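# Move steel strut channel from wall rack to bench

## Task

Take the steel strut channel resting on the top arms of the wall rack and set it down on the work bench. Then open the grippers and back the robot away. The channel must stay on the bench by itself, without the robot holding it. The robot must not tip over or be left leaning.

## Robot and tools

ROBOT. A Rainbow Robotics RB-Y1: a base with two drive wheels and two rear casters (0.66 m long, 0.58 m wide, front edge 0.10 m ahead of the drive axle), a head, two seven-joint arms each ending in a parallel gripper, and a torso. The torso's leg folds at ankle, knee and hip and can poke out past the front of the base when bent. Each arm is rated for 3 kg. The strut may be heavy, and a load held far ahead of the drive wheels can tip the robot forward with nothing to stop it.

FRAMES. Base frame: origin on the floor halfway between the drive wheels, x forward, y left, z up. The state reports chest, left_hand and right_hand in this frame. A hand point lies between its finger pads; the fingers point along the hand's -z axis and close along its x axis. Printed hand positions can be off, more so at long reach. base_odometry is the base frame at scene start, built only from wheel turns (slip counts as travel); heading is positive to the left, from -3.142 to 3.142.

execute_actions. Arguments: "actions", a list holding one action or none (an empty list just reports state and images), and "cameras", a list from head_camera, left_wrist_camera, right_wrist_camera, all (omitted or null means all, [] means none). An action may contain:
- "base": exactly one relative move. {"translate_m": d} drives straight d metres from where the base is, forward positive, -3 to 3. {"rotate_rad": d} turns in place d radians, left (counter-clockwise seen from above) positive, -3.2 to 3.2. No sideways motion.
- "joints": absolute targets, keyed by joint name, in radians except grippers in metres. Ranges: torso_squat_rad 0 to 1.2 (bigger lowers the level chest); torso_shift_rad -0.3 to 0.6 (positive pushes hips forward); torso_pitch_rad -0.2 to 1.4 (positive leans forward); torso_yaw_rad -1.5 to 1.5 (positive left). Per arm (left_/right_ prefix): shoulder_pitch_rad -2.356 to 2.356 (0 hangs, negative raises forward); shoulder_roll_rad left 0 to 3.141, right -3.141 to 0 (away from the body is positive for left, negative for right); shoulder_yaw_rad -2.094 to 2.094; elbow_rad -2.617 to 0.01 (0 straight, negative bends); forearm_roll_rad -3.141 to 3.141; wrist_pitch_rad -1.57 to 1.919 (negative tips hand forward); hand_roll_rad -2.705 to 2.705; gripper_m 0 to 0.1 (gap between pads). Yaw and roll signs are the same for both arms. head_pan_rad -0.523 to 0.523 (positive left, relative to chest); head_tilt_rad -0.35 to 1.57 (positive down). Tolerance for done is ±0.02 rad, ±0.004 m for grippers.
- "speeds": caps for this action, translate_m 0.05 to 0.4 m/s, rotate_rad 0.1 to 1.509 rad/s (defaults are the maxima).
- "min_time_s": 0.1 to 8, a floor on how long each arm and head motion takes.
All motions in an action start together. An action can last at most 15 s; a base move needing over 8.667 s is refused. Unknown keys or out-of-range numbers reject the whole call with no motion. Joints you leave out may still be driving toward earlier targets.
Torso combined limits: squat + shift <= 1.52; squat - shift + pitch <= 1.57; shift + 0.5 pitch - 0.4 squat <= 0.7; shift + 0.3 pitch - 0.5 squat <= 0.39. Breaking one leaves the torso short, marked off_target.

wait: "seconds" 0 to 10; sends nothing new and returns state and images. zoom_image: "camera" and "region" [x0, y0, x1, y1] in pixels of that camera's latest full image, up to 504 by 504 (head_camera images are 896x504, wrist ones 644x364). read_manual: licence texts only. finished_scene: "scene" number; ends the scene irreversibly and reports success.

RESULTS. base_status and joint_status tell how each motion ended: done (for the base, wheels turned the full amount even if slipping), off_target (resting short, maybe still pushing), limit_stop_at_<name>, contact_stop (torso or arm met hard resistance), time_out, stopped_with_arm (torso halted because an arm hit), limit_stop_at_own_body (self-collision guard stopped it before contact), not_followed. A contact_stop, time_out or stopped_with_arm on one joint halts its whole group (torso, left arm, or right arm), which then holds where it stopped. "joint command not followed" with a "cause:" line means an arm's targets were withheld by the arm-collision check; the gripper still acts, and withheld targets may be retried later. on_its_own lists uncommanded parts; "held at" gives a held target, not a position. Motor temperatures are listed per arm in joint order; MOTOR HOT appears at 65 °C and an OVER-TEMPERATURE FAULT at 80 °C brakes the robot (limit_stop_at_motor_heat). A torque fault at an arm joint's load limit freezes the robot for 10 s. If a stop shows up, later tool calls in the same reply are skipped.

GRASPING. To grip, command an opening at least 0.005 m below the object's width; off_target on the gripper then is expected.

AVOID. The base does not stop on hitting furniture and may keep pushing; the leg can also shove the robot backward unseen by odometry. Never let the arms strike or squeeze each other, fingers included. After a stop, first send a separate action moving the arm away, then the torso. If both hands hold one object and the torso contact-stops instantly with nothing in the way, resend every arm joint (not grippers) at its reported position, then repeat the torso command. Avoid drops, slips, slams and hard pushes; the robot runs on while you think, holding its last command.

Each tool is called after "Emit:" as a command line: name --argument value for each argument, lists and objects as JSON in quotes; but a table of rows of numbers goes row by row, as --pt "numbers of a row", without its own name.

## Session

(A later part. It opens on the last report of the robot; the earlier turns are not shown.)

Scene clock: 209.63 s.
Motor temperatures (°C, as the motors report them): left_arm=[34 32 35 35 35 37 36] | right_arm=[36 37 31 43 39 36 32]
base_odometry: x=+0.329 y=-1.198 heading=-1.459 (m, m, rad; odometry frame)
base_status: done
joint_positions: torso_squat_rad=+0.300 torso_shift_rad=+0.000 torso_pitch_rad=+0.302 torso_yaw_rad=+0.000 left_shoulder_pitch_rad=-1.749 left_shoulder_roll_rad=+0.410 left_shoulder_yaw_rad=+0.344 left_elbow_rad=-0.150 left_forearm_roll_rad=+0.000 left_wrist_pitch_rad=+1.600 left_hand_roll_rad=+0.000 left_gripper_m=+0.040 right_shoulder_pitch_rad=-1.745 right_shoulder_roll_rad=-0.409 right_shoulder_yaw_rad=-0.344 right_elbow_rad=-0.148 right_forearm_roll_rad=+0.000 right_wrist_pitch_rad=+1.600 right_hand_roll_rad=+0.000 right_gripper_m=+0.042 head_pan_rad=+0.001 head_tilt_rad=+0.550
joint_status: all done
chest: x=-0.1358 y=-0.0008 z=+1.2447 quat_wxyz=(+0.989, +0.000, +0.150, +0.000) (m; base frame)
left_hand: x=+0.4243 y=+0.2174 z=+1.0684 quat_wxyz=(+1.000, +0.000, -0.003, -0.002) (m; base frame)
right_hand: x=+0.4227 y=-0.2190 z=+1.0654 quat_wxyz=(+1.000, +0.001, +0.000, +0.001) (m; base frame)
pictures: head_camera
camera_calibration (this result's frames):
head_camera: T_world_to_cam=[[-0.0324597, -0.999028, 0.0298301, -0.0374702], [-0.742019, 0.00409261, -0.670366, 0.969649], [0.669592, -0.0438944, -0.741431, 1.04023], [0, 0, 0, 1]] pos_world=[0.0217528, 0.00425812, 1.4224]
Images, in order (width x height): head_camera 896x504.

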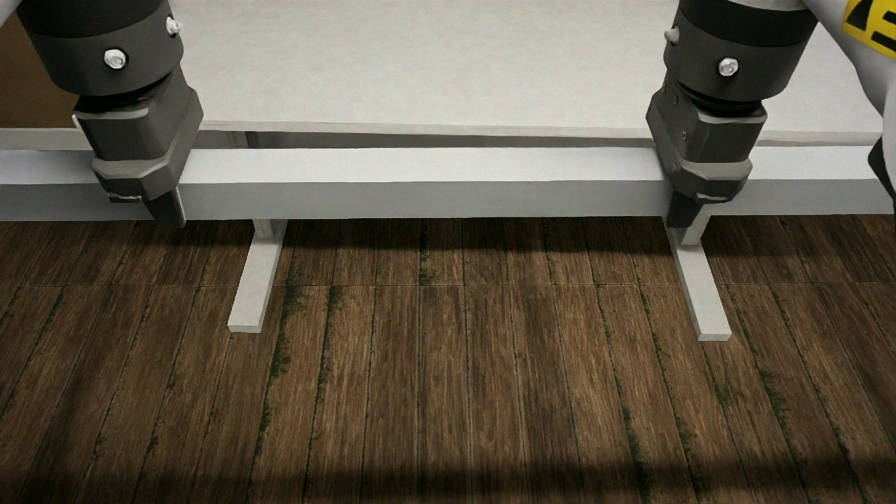

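Emit:
execute_actions --actions '[{"base":{"rotate_rad":-0.035},"speeds":{"rotate_rad":0.4}}]' --cameras '[]'

Emit:
execute_actions --actions '[{"base":{"translate_m":0.76},"speeds":{"translate_m":0.3},"joints":{"head_tilt_rad":0.75}}]' --cameras '["head_camera"]'

Emit:
execute_actions --actions '[{"joints":{"torso_squat_rad":0.88,"head_tilt_rad":0.6}}]' --cameras '["head_camera"]'

Scene clock: 237.07 s.
Motor temperatures (°C, as the motors report them): left_arm=[34 32 35 35 35 37 36] | right_arm=[37 37 31 44 39 36 32]
base_odometry: x=+0.329 y=-1.198 heading=-1.494 (m, m, rad; odometry frame)
base_status: done
joint_positions: torso_squat_rad=+0.300 torso_shift_rad=+0.000 torso_pitch_rad=+0.302 torso_yaw_rad=+0.000 left_shoulder_pitch_rad=-1.749 left_shoulder_roll_rad=+0.410 left_shoulder_yaw_rad=+0.344 left_elbow_rad=-0.150 left_forearm_roll_rad=+0.000 left_wrist_pitch_rad=+1.600 left_hand_roll_rad=+0.000 left_gripper_m=+0.040 right_shoulder_pitch_rad=-1.745 right_shoulder_roll_rad=-0.409 right_shoulder_yaw_rad=-0.344 right_elbow_rad=-0.148 right_forearm_roll_rad=+0.000 right_wrist_pitch_rad=+1.600 right_hand_roll_rad=+0.000 right_gripper_m=+0.042 head_pan_rad=+0.001 head_tilt_rad=+0.550
joint_status: not commanded
chest: x=-0.1358 y=-0.0008 z=+1.2447 quat_wxyz=(+0.989, +0.000, +0.150, +0.000) (m; base frame)
left_hand: x=+0.4243 y=+0.2174 z=+1.0684 quat_wxyz=(+1.000, +0.000, -0.003, -0.002) (m; base frame)
right_hand: x=+0.4227 y=-0.2190 z=+1.0654 quat_wxyz=(+1.000, +0.001, +0.000, +0.001) (m; base frame)
pictures: none
No camera images: the call's "cameras" was empty. Leave "cameras" out to get every camera's image.

Scene clock: 240.63 s.
Motor temperatures (°C, as the motors report them): left_arm=[34 32 35 35 35 37 36] | right_arm=[37 37 31 44 39 36 32]
base_odometry: x=+0.388 y=-1.956 heading=-1.494 (m, m, rad; odometry frame)
base_status: done
joint_positions: torso_squat_rad=+0.300 torso_shift_rad=+0.000 torso_pitch_rad=+0.302 torso_yaw_rad=+0.000 left_shoulder_pitch_rad=-1.749 left_shoulder_roll_rad=+0.410 left_shoulder_yaw_rad=+0.344 left_elbow_rad=-0.149 left_forearm_roll_rad=+0.000 left_wrist_pitch_rad=+1.600 left_hand_roll_rad=+0.000 left_gripper_m=+0.040 right_shoulder_pitch_rad=-1.745 right_shoulder_roll_rad=-0.409 right_shoulder_yaw_rad=-0.344 right_elbow_rad=-0.148 right_forearm_roll_rad=+0.000 right_wrist_pitch_rad=+1.600 right_hand_roll_rad=+0.000 right_gripper_m=+0.042 head_pan_rad=+0.001 head_tilt_rad=+0.750
joint_status: all done
chest: x=-0.1357 y=-0.0008 z=+1.2447 quat_wxyz=(+0.989, +0.000, +0.150, +0.000) (m; base frame)
left_hand: x=+0.4243 y=+0.2174 z=+1.0683 quat_wxyz=(+1.000, +0.000, -0.003, -0.002) (m; base frame)
right_hand: x=+0.4228 y=-0.2190 z=+1.0654 quat_wxyz=(+1.000, +0.001, +0.000, +0.001) (m; base frame)
pictures: head_camera
camera_calibration (this result's frames):
head_camera: T_world_to_cam=[[-0.0256344, -0.999031, 0.0357795, -0.0455896], [-0.860461, 0.00383146, -0.509501, 0.73326], [0.508871, -0.0438477, -0.859726, 1.20036], [0, 0, 0, 1]] pos_world=[0.0189475, 0.00427787, 1.4072]
Images, in order (width x height): head_camera 896x504.

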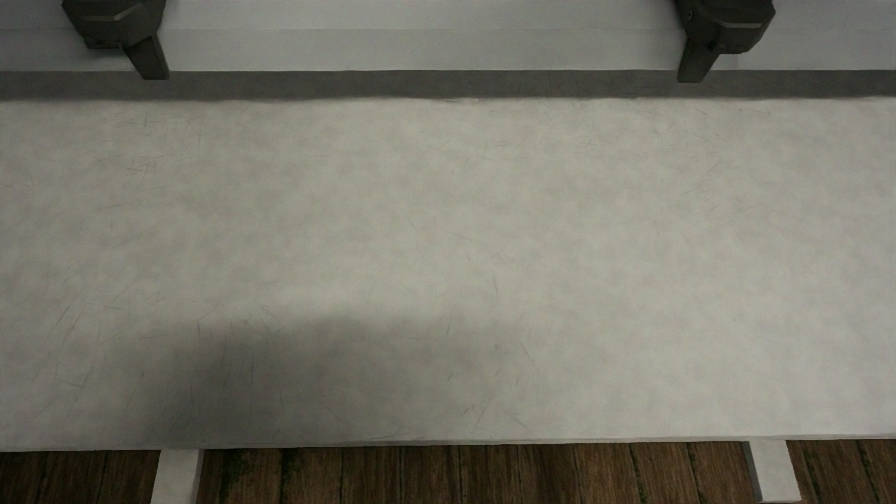

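Scene clock: 243.40 s.
Motor temperatures (°C, as the motors report them): left_arm=[34 32 35 35 35 37 36] | right_arm=[37 37 31 44 39 36 32]
base_odometry: x=+0.388 y=-1.956 heading=-1.494 (m, m, rad; odometry frame)
base_status: not commanded
joint_positions: torso_squat_rad=+0.880 torso_shift_rad=+0.000 torso_pitch_rad=+0.302 torso_yaw_rad=+0.000 left_shoulder_pitch_rad=-1.749 left_shoulder_roll_rad=+0.410 left_shoulder_yaw_rad=+0.344 left_elbow_rad=-0.149 left_forearm_roll_rad=+0.000 left_wrist_pitch_rad=+1.600 left_hand_roll_rad=+0.000 left_gripper_m=+0.040 right_shoulder_pitch_rad=-1.745 right_shoulder_roll_rad=-0.409 right_shoulder_yaw_rad=-0.344 right_elbow_rad=-0.148 right_forearm_roll_rad=+0.000 right_wrist_pitch_rad=+1.600 right_hand_roll_rad=+0.000 right_gripper_m=+0.042 head_pan_rad=+0.001 head_tilt_rad=+0.600
joint_status: all done
chest: x=-0.1359 y=-0.0007 z=+1.0220 quat_wxyz=(+0.989, +0.000, +0.150, +0.000) (m; base frame)
left_hand: x=+0.4241 y=+0.2176 z=+0.8457 quat_wxyz=(+1.000, +0.000, -0.003, -0.002) (m; base frame)
right_hand: x=+0.4226 y=-0.2189 z=+0.8427 quat_wxyz=(+1.000, +0.001, +0.000, +0.001) (m; base frame)
pictures: head_camera
camera_calibration (this result's frames):
head_camera: T_world_to_cam=[[-0.0308642, -0.999029, 0.0314457, -0.0325064], [-0.77457, 0.00402184, -0.632475, 0.772748], [0.631734, -0.0438777, -0.773942, 0.912355], [0, 0, 0, 1]] pos_world=[0.0211778, 0.00444936, 1.19588]
Images, in order (width x height): head_camera 896x504.

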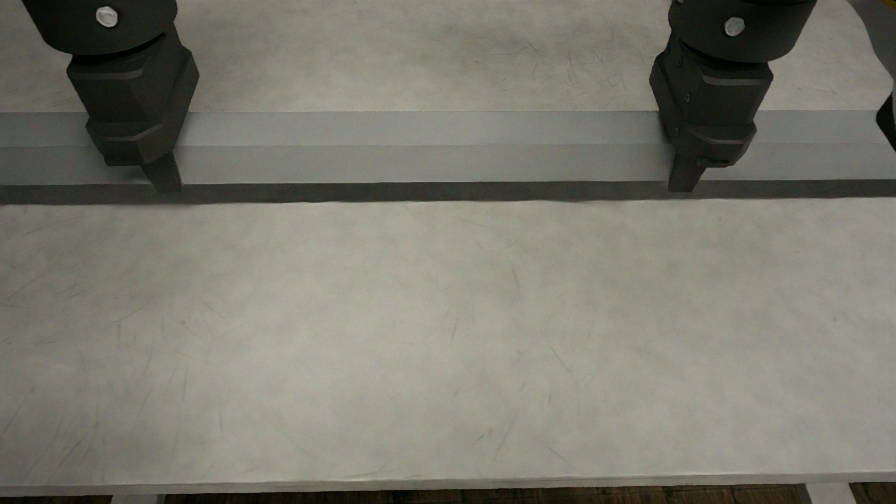

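Emit:
execute_actions --actions '[{"joints":{"torso_squat_rad":0.98}}]' --cameras '["head_camera"]'

Emit:
zoom_image --camera "head_camera" --region '[496, 60, 896, 260]'

Emit:
zoom_image --camera "head_camera" --region '[0, 60, 400, 260]'

Scene clock: 252.77 s.
Motor temperatures (°C, as the motors report them): left_arm=[35 32 35 35 35 37 36] | right_arm=[37 37 31 44 39 36 32]
base_odometry: x=+0.388 y=-1.956 heading=-1.494 (m, m, rad; odometry frame)
base_status: not commanded
joint_positions: torso_squat_rad=+0.980 torso_shift_rad=+0.000 torso_pitch_rad=+0.302 torso_yaw_rad=+0.000 left_shoulder_pitch_rad=-1.749 left_shoulder_roll_rad=+0.410 left_shoulder_yaw_rad=+0.344 left_elbow_rad=-0.149 left_forearm_roll_rad=+0.000 left_wrist_pitch_rad=+1.600 left_hand_roll_rad=+0.000 left_gripper_m=+0.040 right_shoulder_pitch_rad=-1.745 right_shoulder_roll_rad=-0.409 right_shoulder_yaw_rad=-0.344 right_elbow_rad=-0.148 right_forearm_roll_rad=+0.000 right_wrist_pitch_rad=+1.600 right_hand_roll_rad=+0.000 right_gripper_m=+0.042 head_pan_rad=+0.001 head_tilt_rad=+0.600
joint_status: all done
chest: x=-0.1359 y=-0.0006 z=+0.9659 quat_wxyz=(+0.989, +0.000, +0.150, +0.000) (m; base frame)
left_hand: x=+0.4241 y=+0.2176 z=+0.7896 quat_wxyz=(+1.000, +0.000, -0.003, -0.002) (m; base frame)
right_hand: x=+0.4226 y=-0.2188 z=+0.7866 quat_wxyz=(+1.000, +0.001, +0.000, +0.001) (m; base frame)
pictures: head_camera
camera_calibration (this result's frames):
head_camera: T_world_to_cam=[[-0.0308646, -0.999029, 0.0314456, -0.0306969], [-0.774563, 0.00402165, -0.632484, 0.737268], [0.631743, -0.0438779, -0.773935, 0.868953], [0, 0, 0, 1]] pos_world=[0.0211584, 0.00449569, 1.13979]
Images, in order (width x height): head_camera 896x504.

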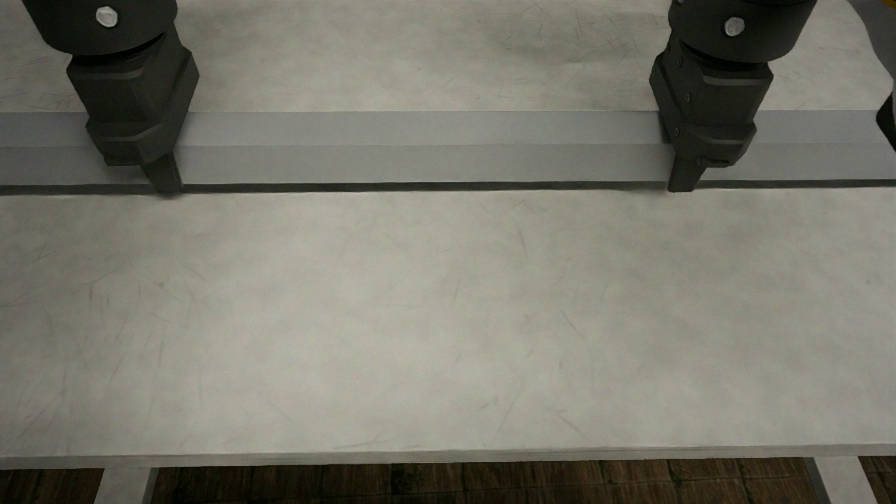

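Region (496, 60, 896, 260) of head_camera's 896x504 image, scaled by 1.260, with more detail than that image has.

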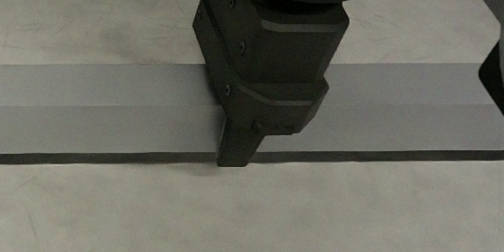

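Region (0, 60, 400, 260) of head_camera's 896x504 image, scaled by 1.260, with more detail than that image has.

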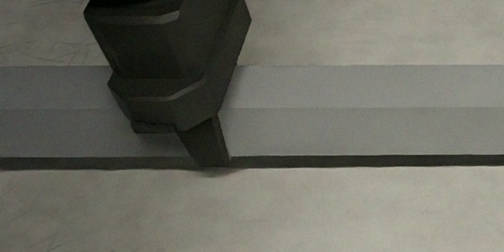

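Emit:
execute_actions --actions '[{"joints":{"torso_squat_rad":1.015}}]' --cameras '["head_camera"]'

Emit:
zoom_image --camera "head_camera" --region '[496, 60, 896, 260]'

Emit:
zoom_image --camera "head_camera" --region '[0, 60, 400, 260]'

Scene clock: 268.40 s.
Motor temperatures (°C, as the motors report them): left_arm=[35 32 35 35 35 37 36] | right_arm=[37 37 31 44 39 36 32]
base_odometry: x=+0.388 y=-1.956 heading=-1.494 (m, m, rad; odometry frame)
base_status: not commanded
joint_positions: torso_squat_rad=+1.015 torso_shift_rad=+0.000 torso_pitch_rad=+0.302 torso_yaw_rad=+0.000 left_shoulder_pitch_rad=-1.749 left_shoulder_roll_rad=+0.410 left_shoulder_yaw_rad=+0.344 left_elbow_rad=-0.149 left_forearm_roll_rad=+0.000 left_wrist_pitch_rad=+1.600 left_hand_roll_rad=+0.000 left_gripper_m=+0.040 right_shoulder_pitch_rad=-1.745 right_shoulder_roll_rad=-0.409 right_shoulder_yaw_rad=-0.344 right_elbow_rad=-0.148 right_forearm_roll_rad=+0.000 right_wrist_pitch_rad=+1.600 right_hand_roll_rad=+0.000 right_gripper_m=+0.042 head_pan_rad=+0.001 head_tilt_rad=+0.600
joint_status: all done
chest: x=-0.1359 y=-0.0006 z=+0.9454 quat_wxyz=(+0.989, +0.000, +0.150, +0.000) (m; base frame)
left_hand: x=+0.4241 y=+0.2176 z=+0.7691 quat_wxyz=(+1.000, +0.000, -0.003, -0.002) (m; base frame)
right_hand: x=+0.4226 y=-0.2188 z=+0.7661 quat_wxyz=(+1.000, +0.001, +0.000, +0.001) (m; base frame)
pictures: head_camera
camera_calibration (this result's frames):
head_camera: T_world_to_cam=[[-0.0308663, -0.999029, 0.031444, -0.0300325], [-0.774533, 0.00402192, -0.63252, 0.724272], [0.631779, -0.0438779, -0.773905, 0.853021], [0, 0, 0, 1]] pos_world=[0.0211247, 0.00451252, 1.11922]
Images, in order (width x height): head_camera 896x504.

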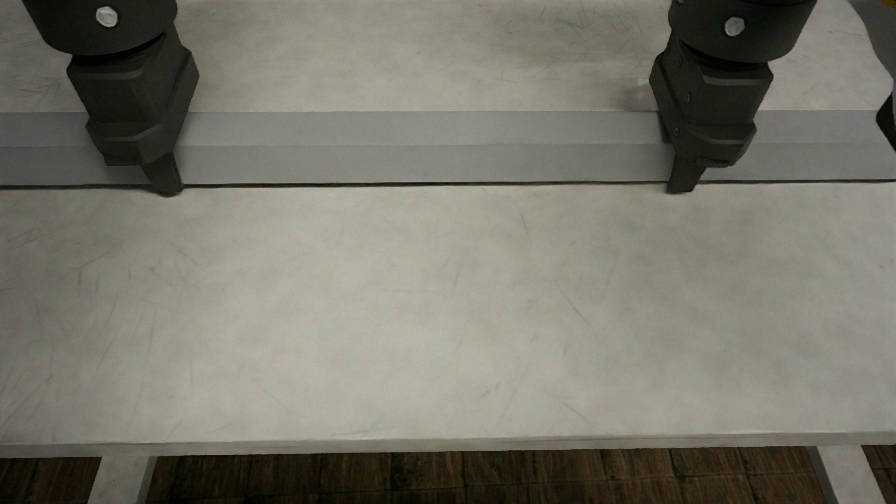

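Region (496, 60, 896, 260) of head_camera's 896x504 image, scaled by 1.260, with more detail than that image has.

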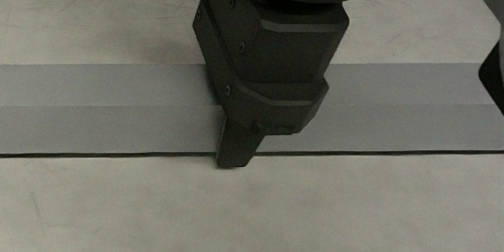

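Region (0, 60, 400, 260) of head_camera's 896x504 image, scaled by 1.260, with more detail than that image has.

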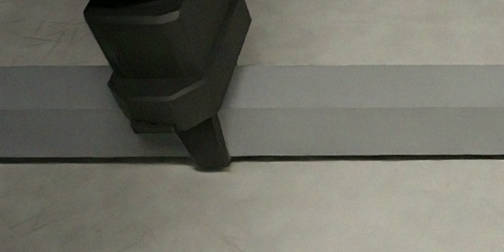

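A little more.

Emit:
execute_actions --actions '[{"joints":{"torso_squat_rad":1.04}}]' --cameras '["head_camera"]'

Emit:
zoom_image --camera "head_camera" --region '[0, 60, 400, 260]'

Scene clock: 275.20 s.
Motor temperatures (°C, as the motors report them): left_arm=[35 32 35 35 35 37 36] | right_arm=[37 37 31 44 39 36 32]
base_odometry: x=+0.388 y=-1.955 heading=-1.494 (m, m, rad; odometry frame)
base_status: not commanded
joint_positions: torso_squat_rad=+1.040 torso_shift_rad=-0.001 torso_pitch_rad=+0.299 torso_yaw_rad=+0.000 left_shoulder_pitch_rad=-1.750 left_shoulder_roll_rad=+0.410 left_shoulder_yaw_rad=+0.344 left_elbow_rad=-0.150 left_forearm_roll_rad=+0.000 left_wrist_pitch_rad=+1.600 left_hand_roll_rad=+0.000 left_gripper_m=+0.040 right_shoulder_pitch_rad=-1.752 right_shoulder_roll_rad=-0.411 right_shoulder_yaw_rad=-0.344 right_elbow_rad=-0.150 right_forearm_roll_rad=+0.000 right_wrist_pitch_rad=+1.602 right_hand_roll_rad=+0.000 right_gripper_m=+0.042 head_pan_rad=+0.001 head_tilt_rad=+0.600
joint_status: all done
chest: x=-0.1372 y=-0.0003 z=+0.9305 quat_wxyz=(+0.989, +0.000, +0.149, +0.000) (m; base frame)
left_hand: x=+0.4238 y=+0.2178 z=+0.7564 quat_wxyz=(+1.000, +0.000, -0.006, -0.002) (m; base frame)
right_hand: x=+0.4240 y=-0.2184 z=+0.7578 quat_wxyz=(+1.000, +0.000, -0.006, +0.002) (m; base frame)
pictures: head_camera
camera_calibration (this result's frames):
head_camera: T_world_to_cam=[[-0.0310173, -0.999004, 0.0320672, -0.0299174], [-0.772619, 0.00361002, -0.63486, 0.716322], [0.634112, -0.0444673, -0.771962, 0.840874], [0, 0, 0, 1]] pos_world=[0.0193082, 0.00491787, 1.10485]
Images, in order (width x height): head_camera 896x504.

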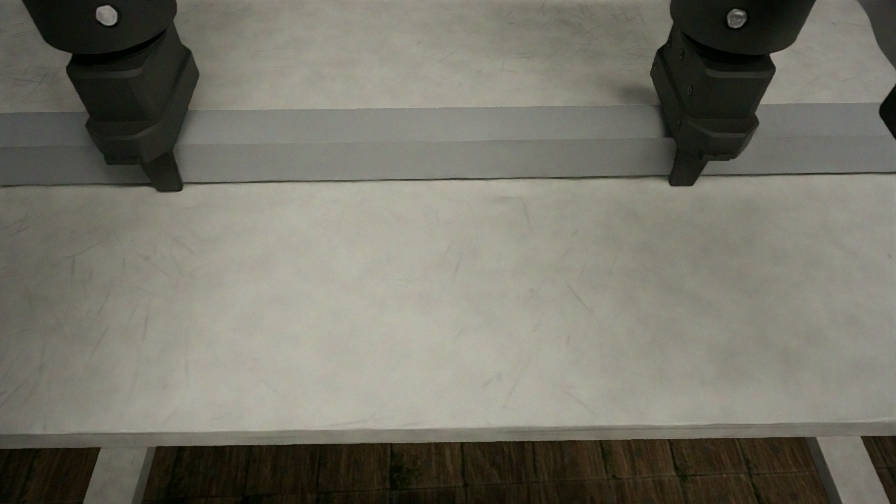

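Region (0, 60, 400, 260) of head_camera's 896x504 image, scaled by 1.260, with more detail than that image has.

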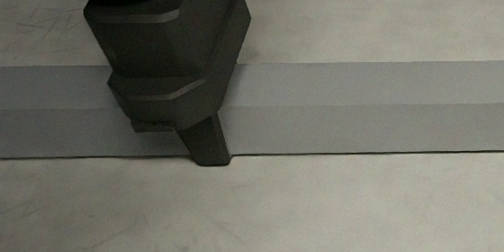

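Resting. Release and retreat.

Emit:
execute_actions --actions '[{"joints":{"left_gripper_m":0.09,"right_gripper_m":0.09}}]' --cameras '["head_camera"]'

Emit:
execute_actions --actions '[{"joints":{"torso_squat_rad":0.7}}]' --cameras '["head_camera"]'

Emit:
execute_actions --actions '[{"base":{"translate_m":-0.9},"joints":{"torso_squat_rad":0.35,"torso_pitch_rad":0,"head_tilt_rad":0.5}}]' --cameras '["head_camera"]'

Scene clock: 288.90 s.
Motor temperatures (°C, as the motors report them): left_arm=[35 32 35 35 35 37 36] | right_arm=[36 37 31 43 39 37 32]
base_odometry: x=+0.388 y=-1.955 heading=-1.494 (m, m, rad; odometry frame)
base_status: not commanded
joint_positions: torso_squat_rad=+1.040 torso_shift_rad=-0.001 torso_pitch_rad=+0.299 torso_yaw_rad=+0.000 left_shoulder_pitch_rad=-1.750 left_shoulder_roll_rad=+0.410 left_shoulder_yaw_rad=+0.344 left_elbow_rad=-0.150 left_forearm_roll_rad=+0.000 left_wrist_pitch_rad=+1.600 left_hand_roll_rad=+0.000 left_gripper_m=+0.090 right_shoulder_pitch_rad=-1.753 right_shoulder_roll_rad=-0.411 right_shoulder_yaw_rad=-0.344 right_elbow_rad=-0.152 right_forearm_roll_rad=+0.000 right_wrist_pitch_rad=+1.600 right_hand_roll_rad=+0.000 right_gripper_m=+0.090 head_pan_rad=+0.001 head_tilt_rad=+0.600
joint_status: all done
chest: x=-0.1371 y=-0.0003 z=+0.9305 quat_wxyz=(+0.989, +0.000, +0.149, +0.000) (m; base frame)
left_hand: x=+0.4238 y=+0.2177 z=+0.7563 quat_wxyz=(+1.000, +0.000, -0.005, -0.002) (m; base frame)
right_hand: x=+0.4250 y=-0.2182 z=+0.7586 quat_wxyz=(+1.000, +0.001, -0.008, +0.002) (m; base frame)
pictures: head_camera
camera_calibration (this result's frames):
head_camera: T_world_to_cam=[[-0.0309465, -0.999007, 0.0320365, -0.0298813], [-0.772766, 0.00358495, -0.634681, 0.716223], [0.633937, -0.0443979, -0.77211, 0.840905], [0, 0, 0, 1]] pos_world=[0.0194673, 0.00491515, 1.1048]
Images, in order (width x height): head_camera 896x504.

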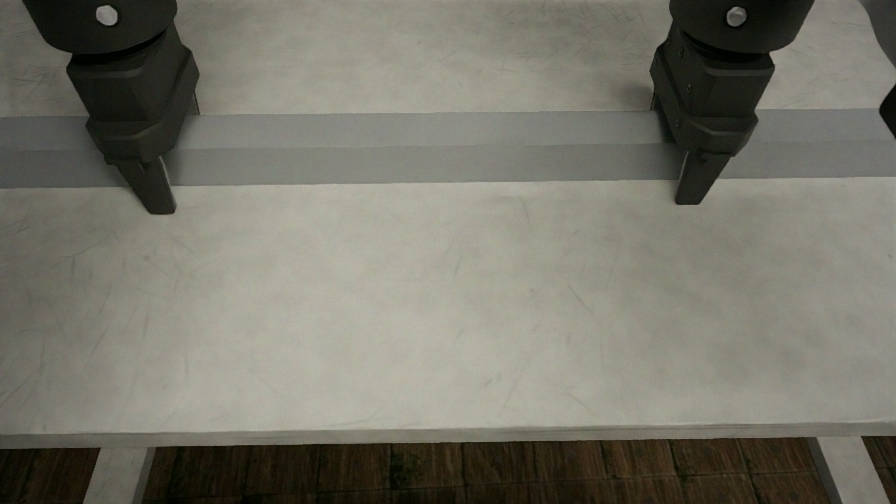

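Scene clock: 290.83 s.
Motor temperatures (°C, as the motors report them): left_arm=[34 32 35 35 35 37 36] | right_arm=[36 37 31 43 39 37 32]
base_odometry: x=+0.388 y=-1.956 heading=-1.494 (m, m, rad; odometry frame)
base_status: not commanded
joint_positions: torso_squat_rad=+0.700 torso_shift_rad=+0.000 torso_pitch_rad=+0.300 torso_yaw_rad=+0.000 left_shoulder_pitch_rad=-1.750 left_shoulder_roll_rad=+0.410 left_shoulder_yaw_rad=+0.344 left_elbow_rad=-0.150 left_forearm_roll_rad=+0.000 left_wrist_pitch_rad=+1.600 left_hand_roll_rad=+0.000 left_gripper_m=+0.090 right_shoulder_pitch_rad=-1.750 right_shoulder_roll_rad=-0.410 right_shoulder_yaw_rad=-0.344 right_elbow_rad=-0.150 right_forearm_roll_rad=+0.000 right_wrist_pitch_rad=+1.600 right_hand_roll_rad=+0.000 right_gripper_m=+0.090 head_pan_rad=+0.001 head_tilt_rad=+0.600
joint_status: all done
chest: x=-0.1367 y=-0.0005 z=+1.1115 quat_wxyz=(+0.989, +0.000, +0.149, +0.000) (m; base frame)
left_hand: x=+0.4240 y=+0.2175 z=+0.9369 quat_wxyz=(+1.000, +0.000, -0.005, -0.002) (m; base frame)
right_hand: x=+0.4240 y=-0.2185 z=+0.9367 quat_wxyz=(+1.000, +0.001, -0.005, +0.002) (m; base frame)
pictures: head_camera
camera_calibration (this result's frames):
head_camera: T_world_to_cam=[[-0.0309367, -0.999014, 0.0318466, -0.0356662], [-0.77343, 0.00374447, -0.63387, 0.830392], [0.633126, -0.0442409, -0.772784, 0.981034], [0, 0, 0, 1]] pos_world=[0.0200296, 0.00466144, 1.28562]
Images, in order (width x height): head_camera 896x504.

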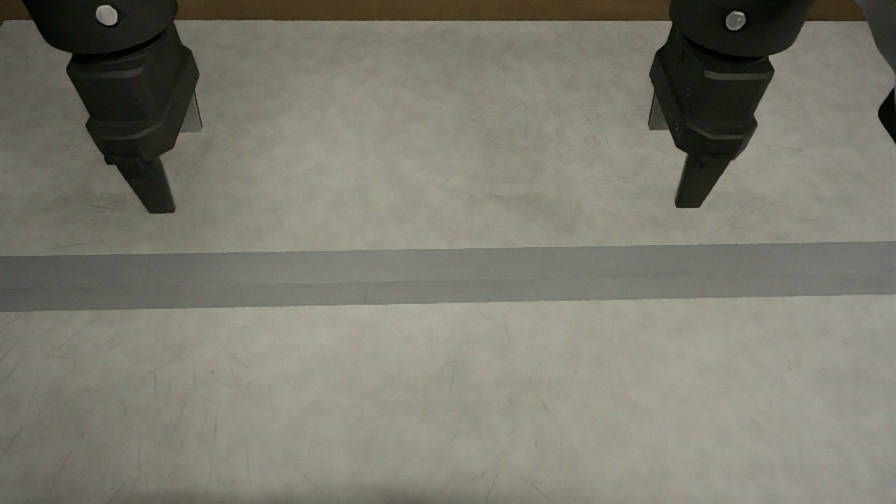

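Scene clock: 294.57 s.
Motor temperatures (°C, as the motors report them): left_arm=[34 32 35 35 35 37 36] | right_arm=[35 37 31 43 39 37 32]
base_odometry: x=+0.319 y=-1.058 heading=-1.495 (m, m, rad; odometry frame)
base_status: done
joint_positions: torso_squat_rad=+0.350 torso_shift_rad=+0.000 torso_pitch_rad=+0.000 torso_yaw_rad=+0.000 left_shoulder_pitch_rad=-1.750 left_shoulder_roll_rad=+0.410 left_shoulder_yaw_rad=+0.344 left_elbow_rad=-0.150 left_forearm_roll_rad=+0.000 left_wrist_pitch_rad=+1.600 left_hand_roll_rad=+0.000 left_gripper_m=+0.090 right_shoulder_pitch_rad=-1.750 right_shoulder_roll_rad=-0.410 right_shoulder_yaw_rad=-0.344 right_elbow_rad=-0.150 right_forearm_roll_rad=+0.000 right_wrist_pitch_rad=+1.600 right_hand_roll_rad=+0.000 right_gripper_m=+0.090 head_pan_rad=+0.001 head_tilt_rad=+0.500
joint_status: all done
chest: x=-0.2282 y=-0.0006 z=+1.2475 quat_wxyz=(+1.000, +0.000, +0.000, +0.000) (m; base frame)
left_hand: x=+0.3591 y=+0.2172 z=+1.2464 quat_wxyz=(+0.988, +0.000, -0.154, -0.002) (m; base frame)
right_hand: x=+0.3590 y=-0.2187 z=+1.2461 quat_wxyz=(+0.988, +0.000, -0.154, +0.002) (m; base frame)
pictures: head_camera
camera_calibration (this result's frames):
head_camera: T_world_to_cam=[[-0.0411266, -0.999007, 0.017155, -0.0260751], [-0.4655, 0.00396549, -0.885039, 1.23773], [0.884092, -0.0443843, -0.465201, 0.799314], [0, 0, 0, 1]] pos_world=[-0.131579, 0.00451963, 1.46772]
Images, in order (width x height): head_camera 896x504.

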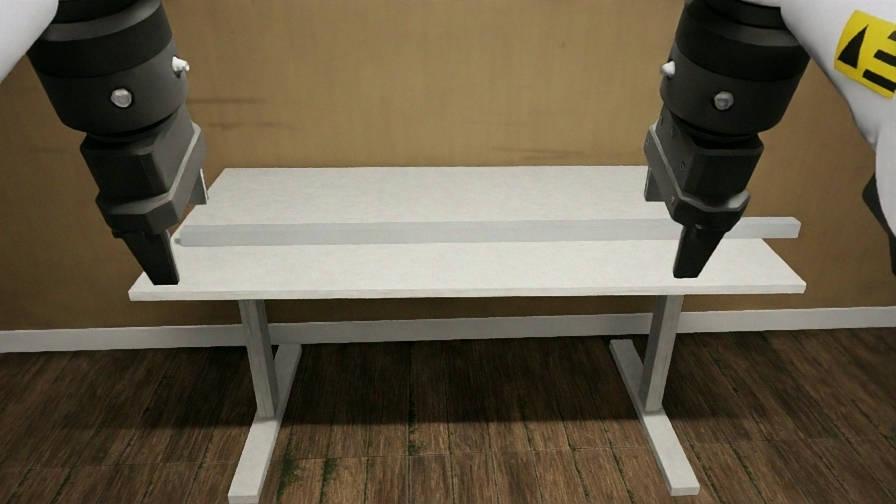

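Emit:
finished_scene --scene 2

The scene is finished: the task was done.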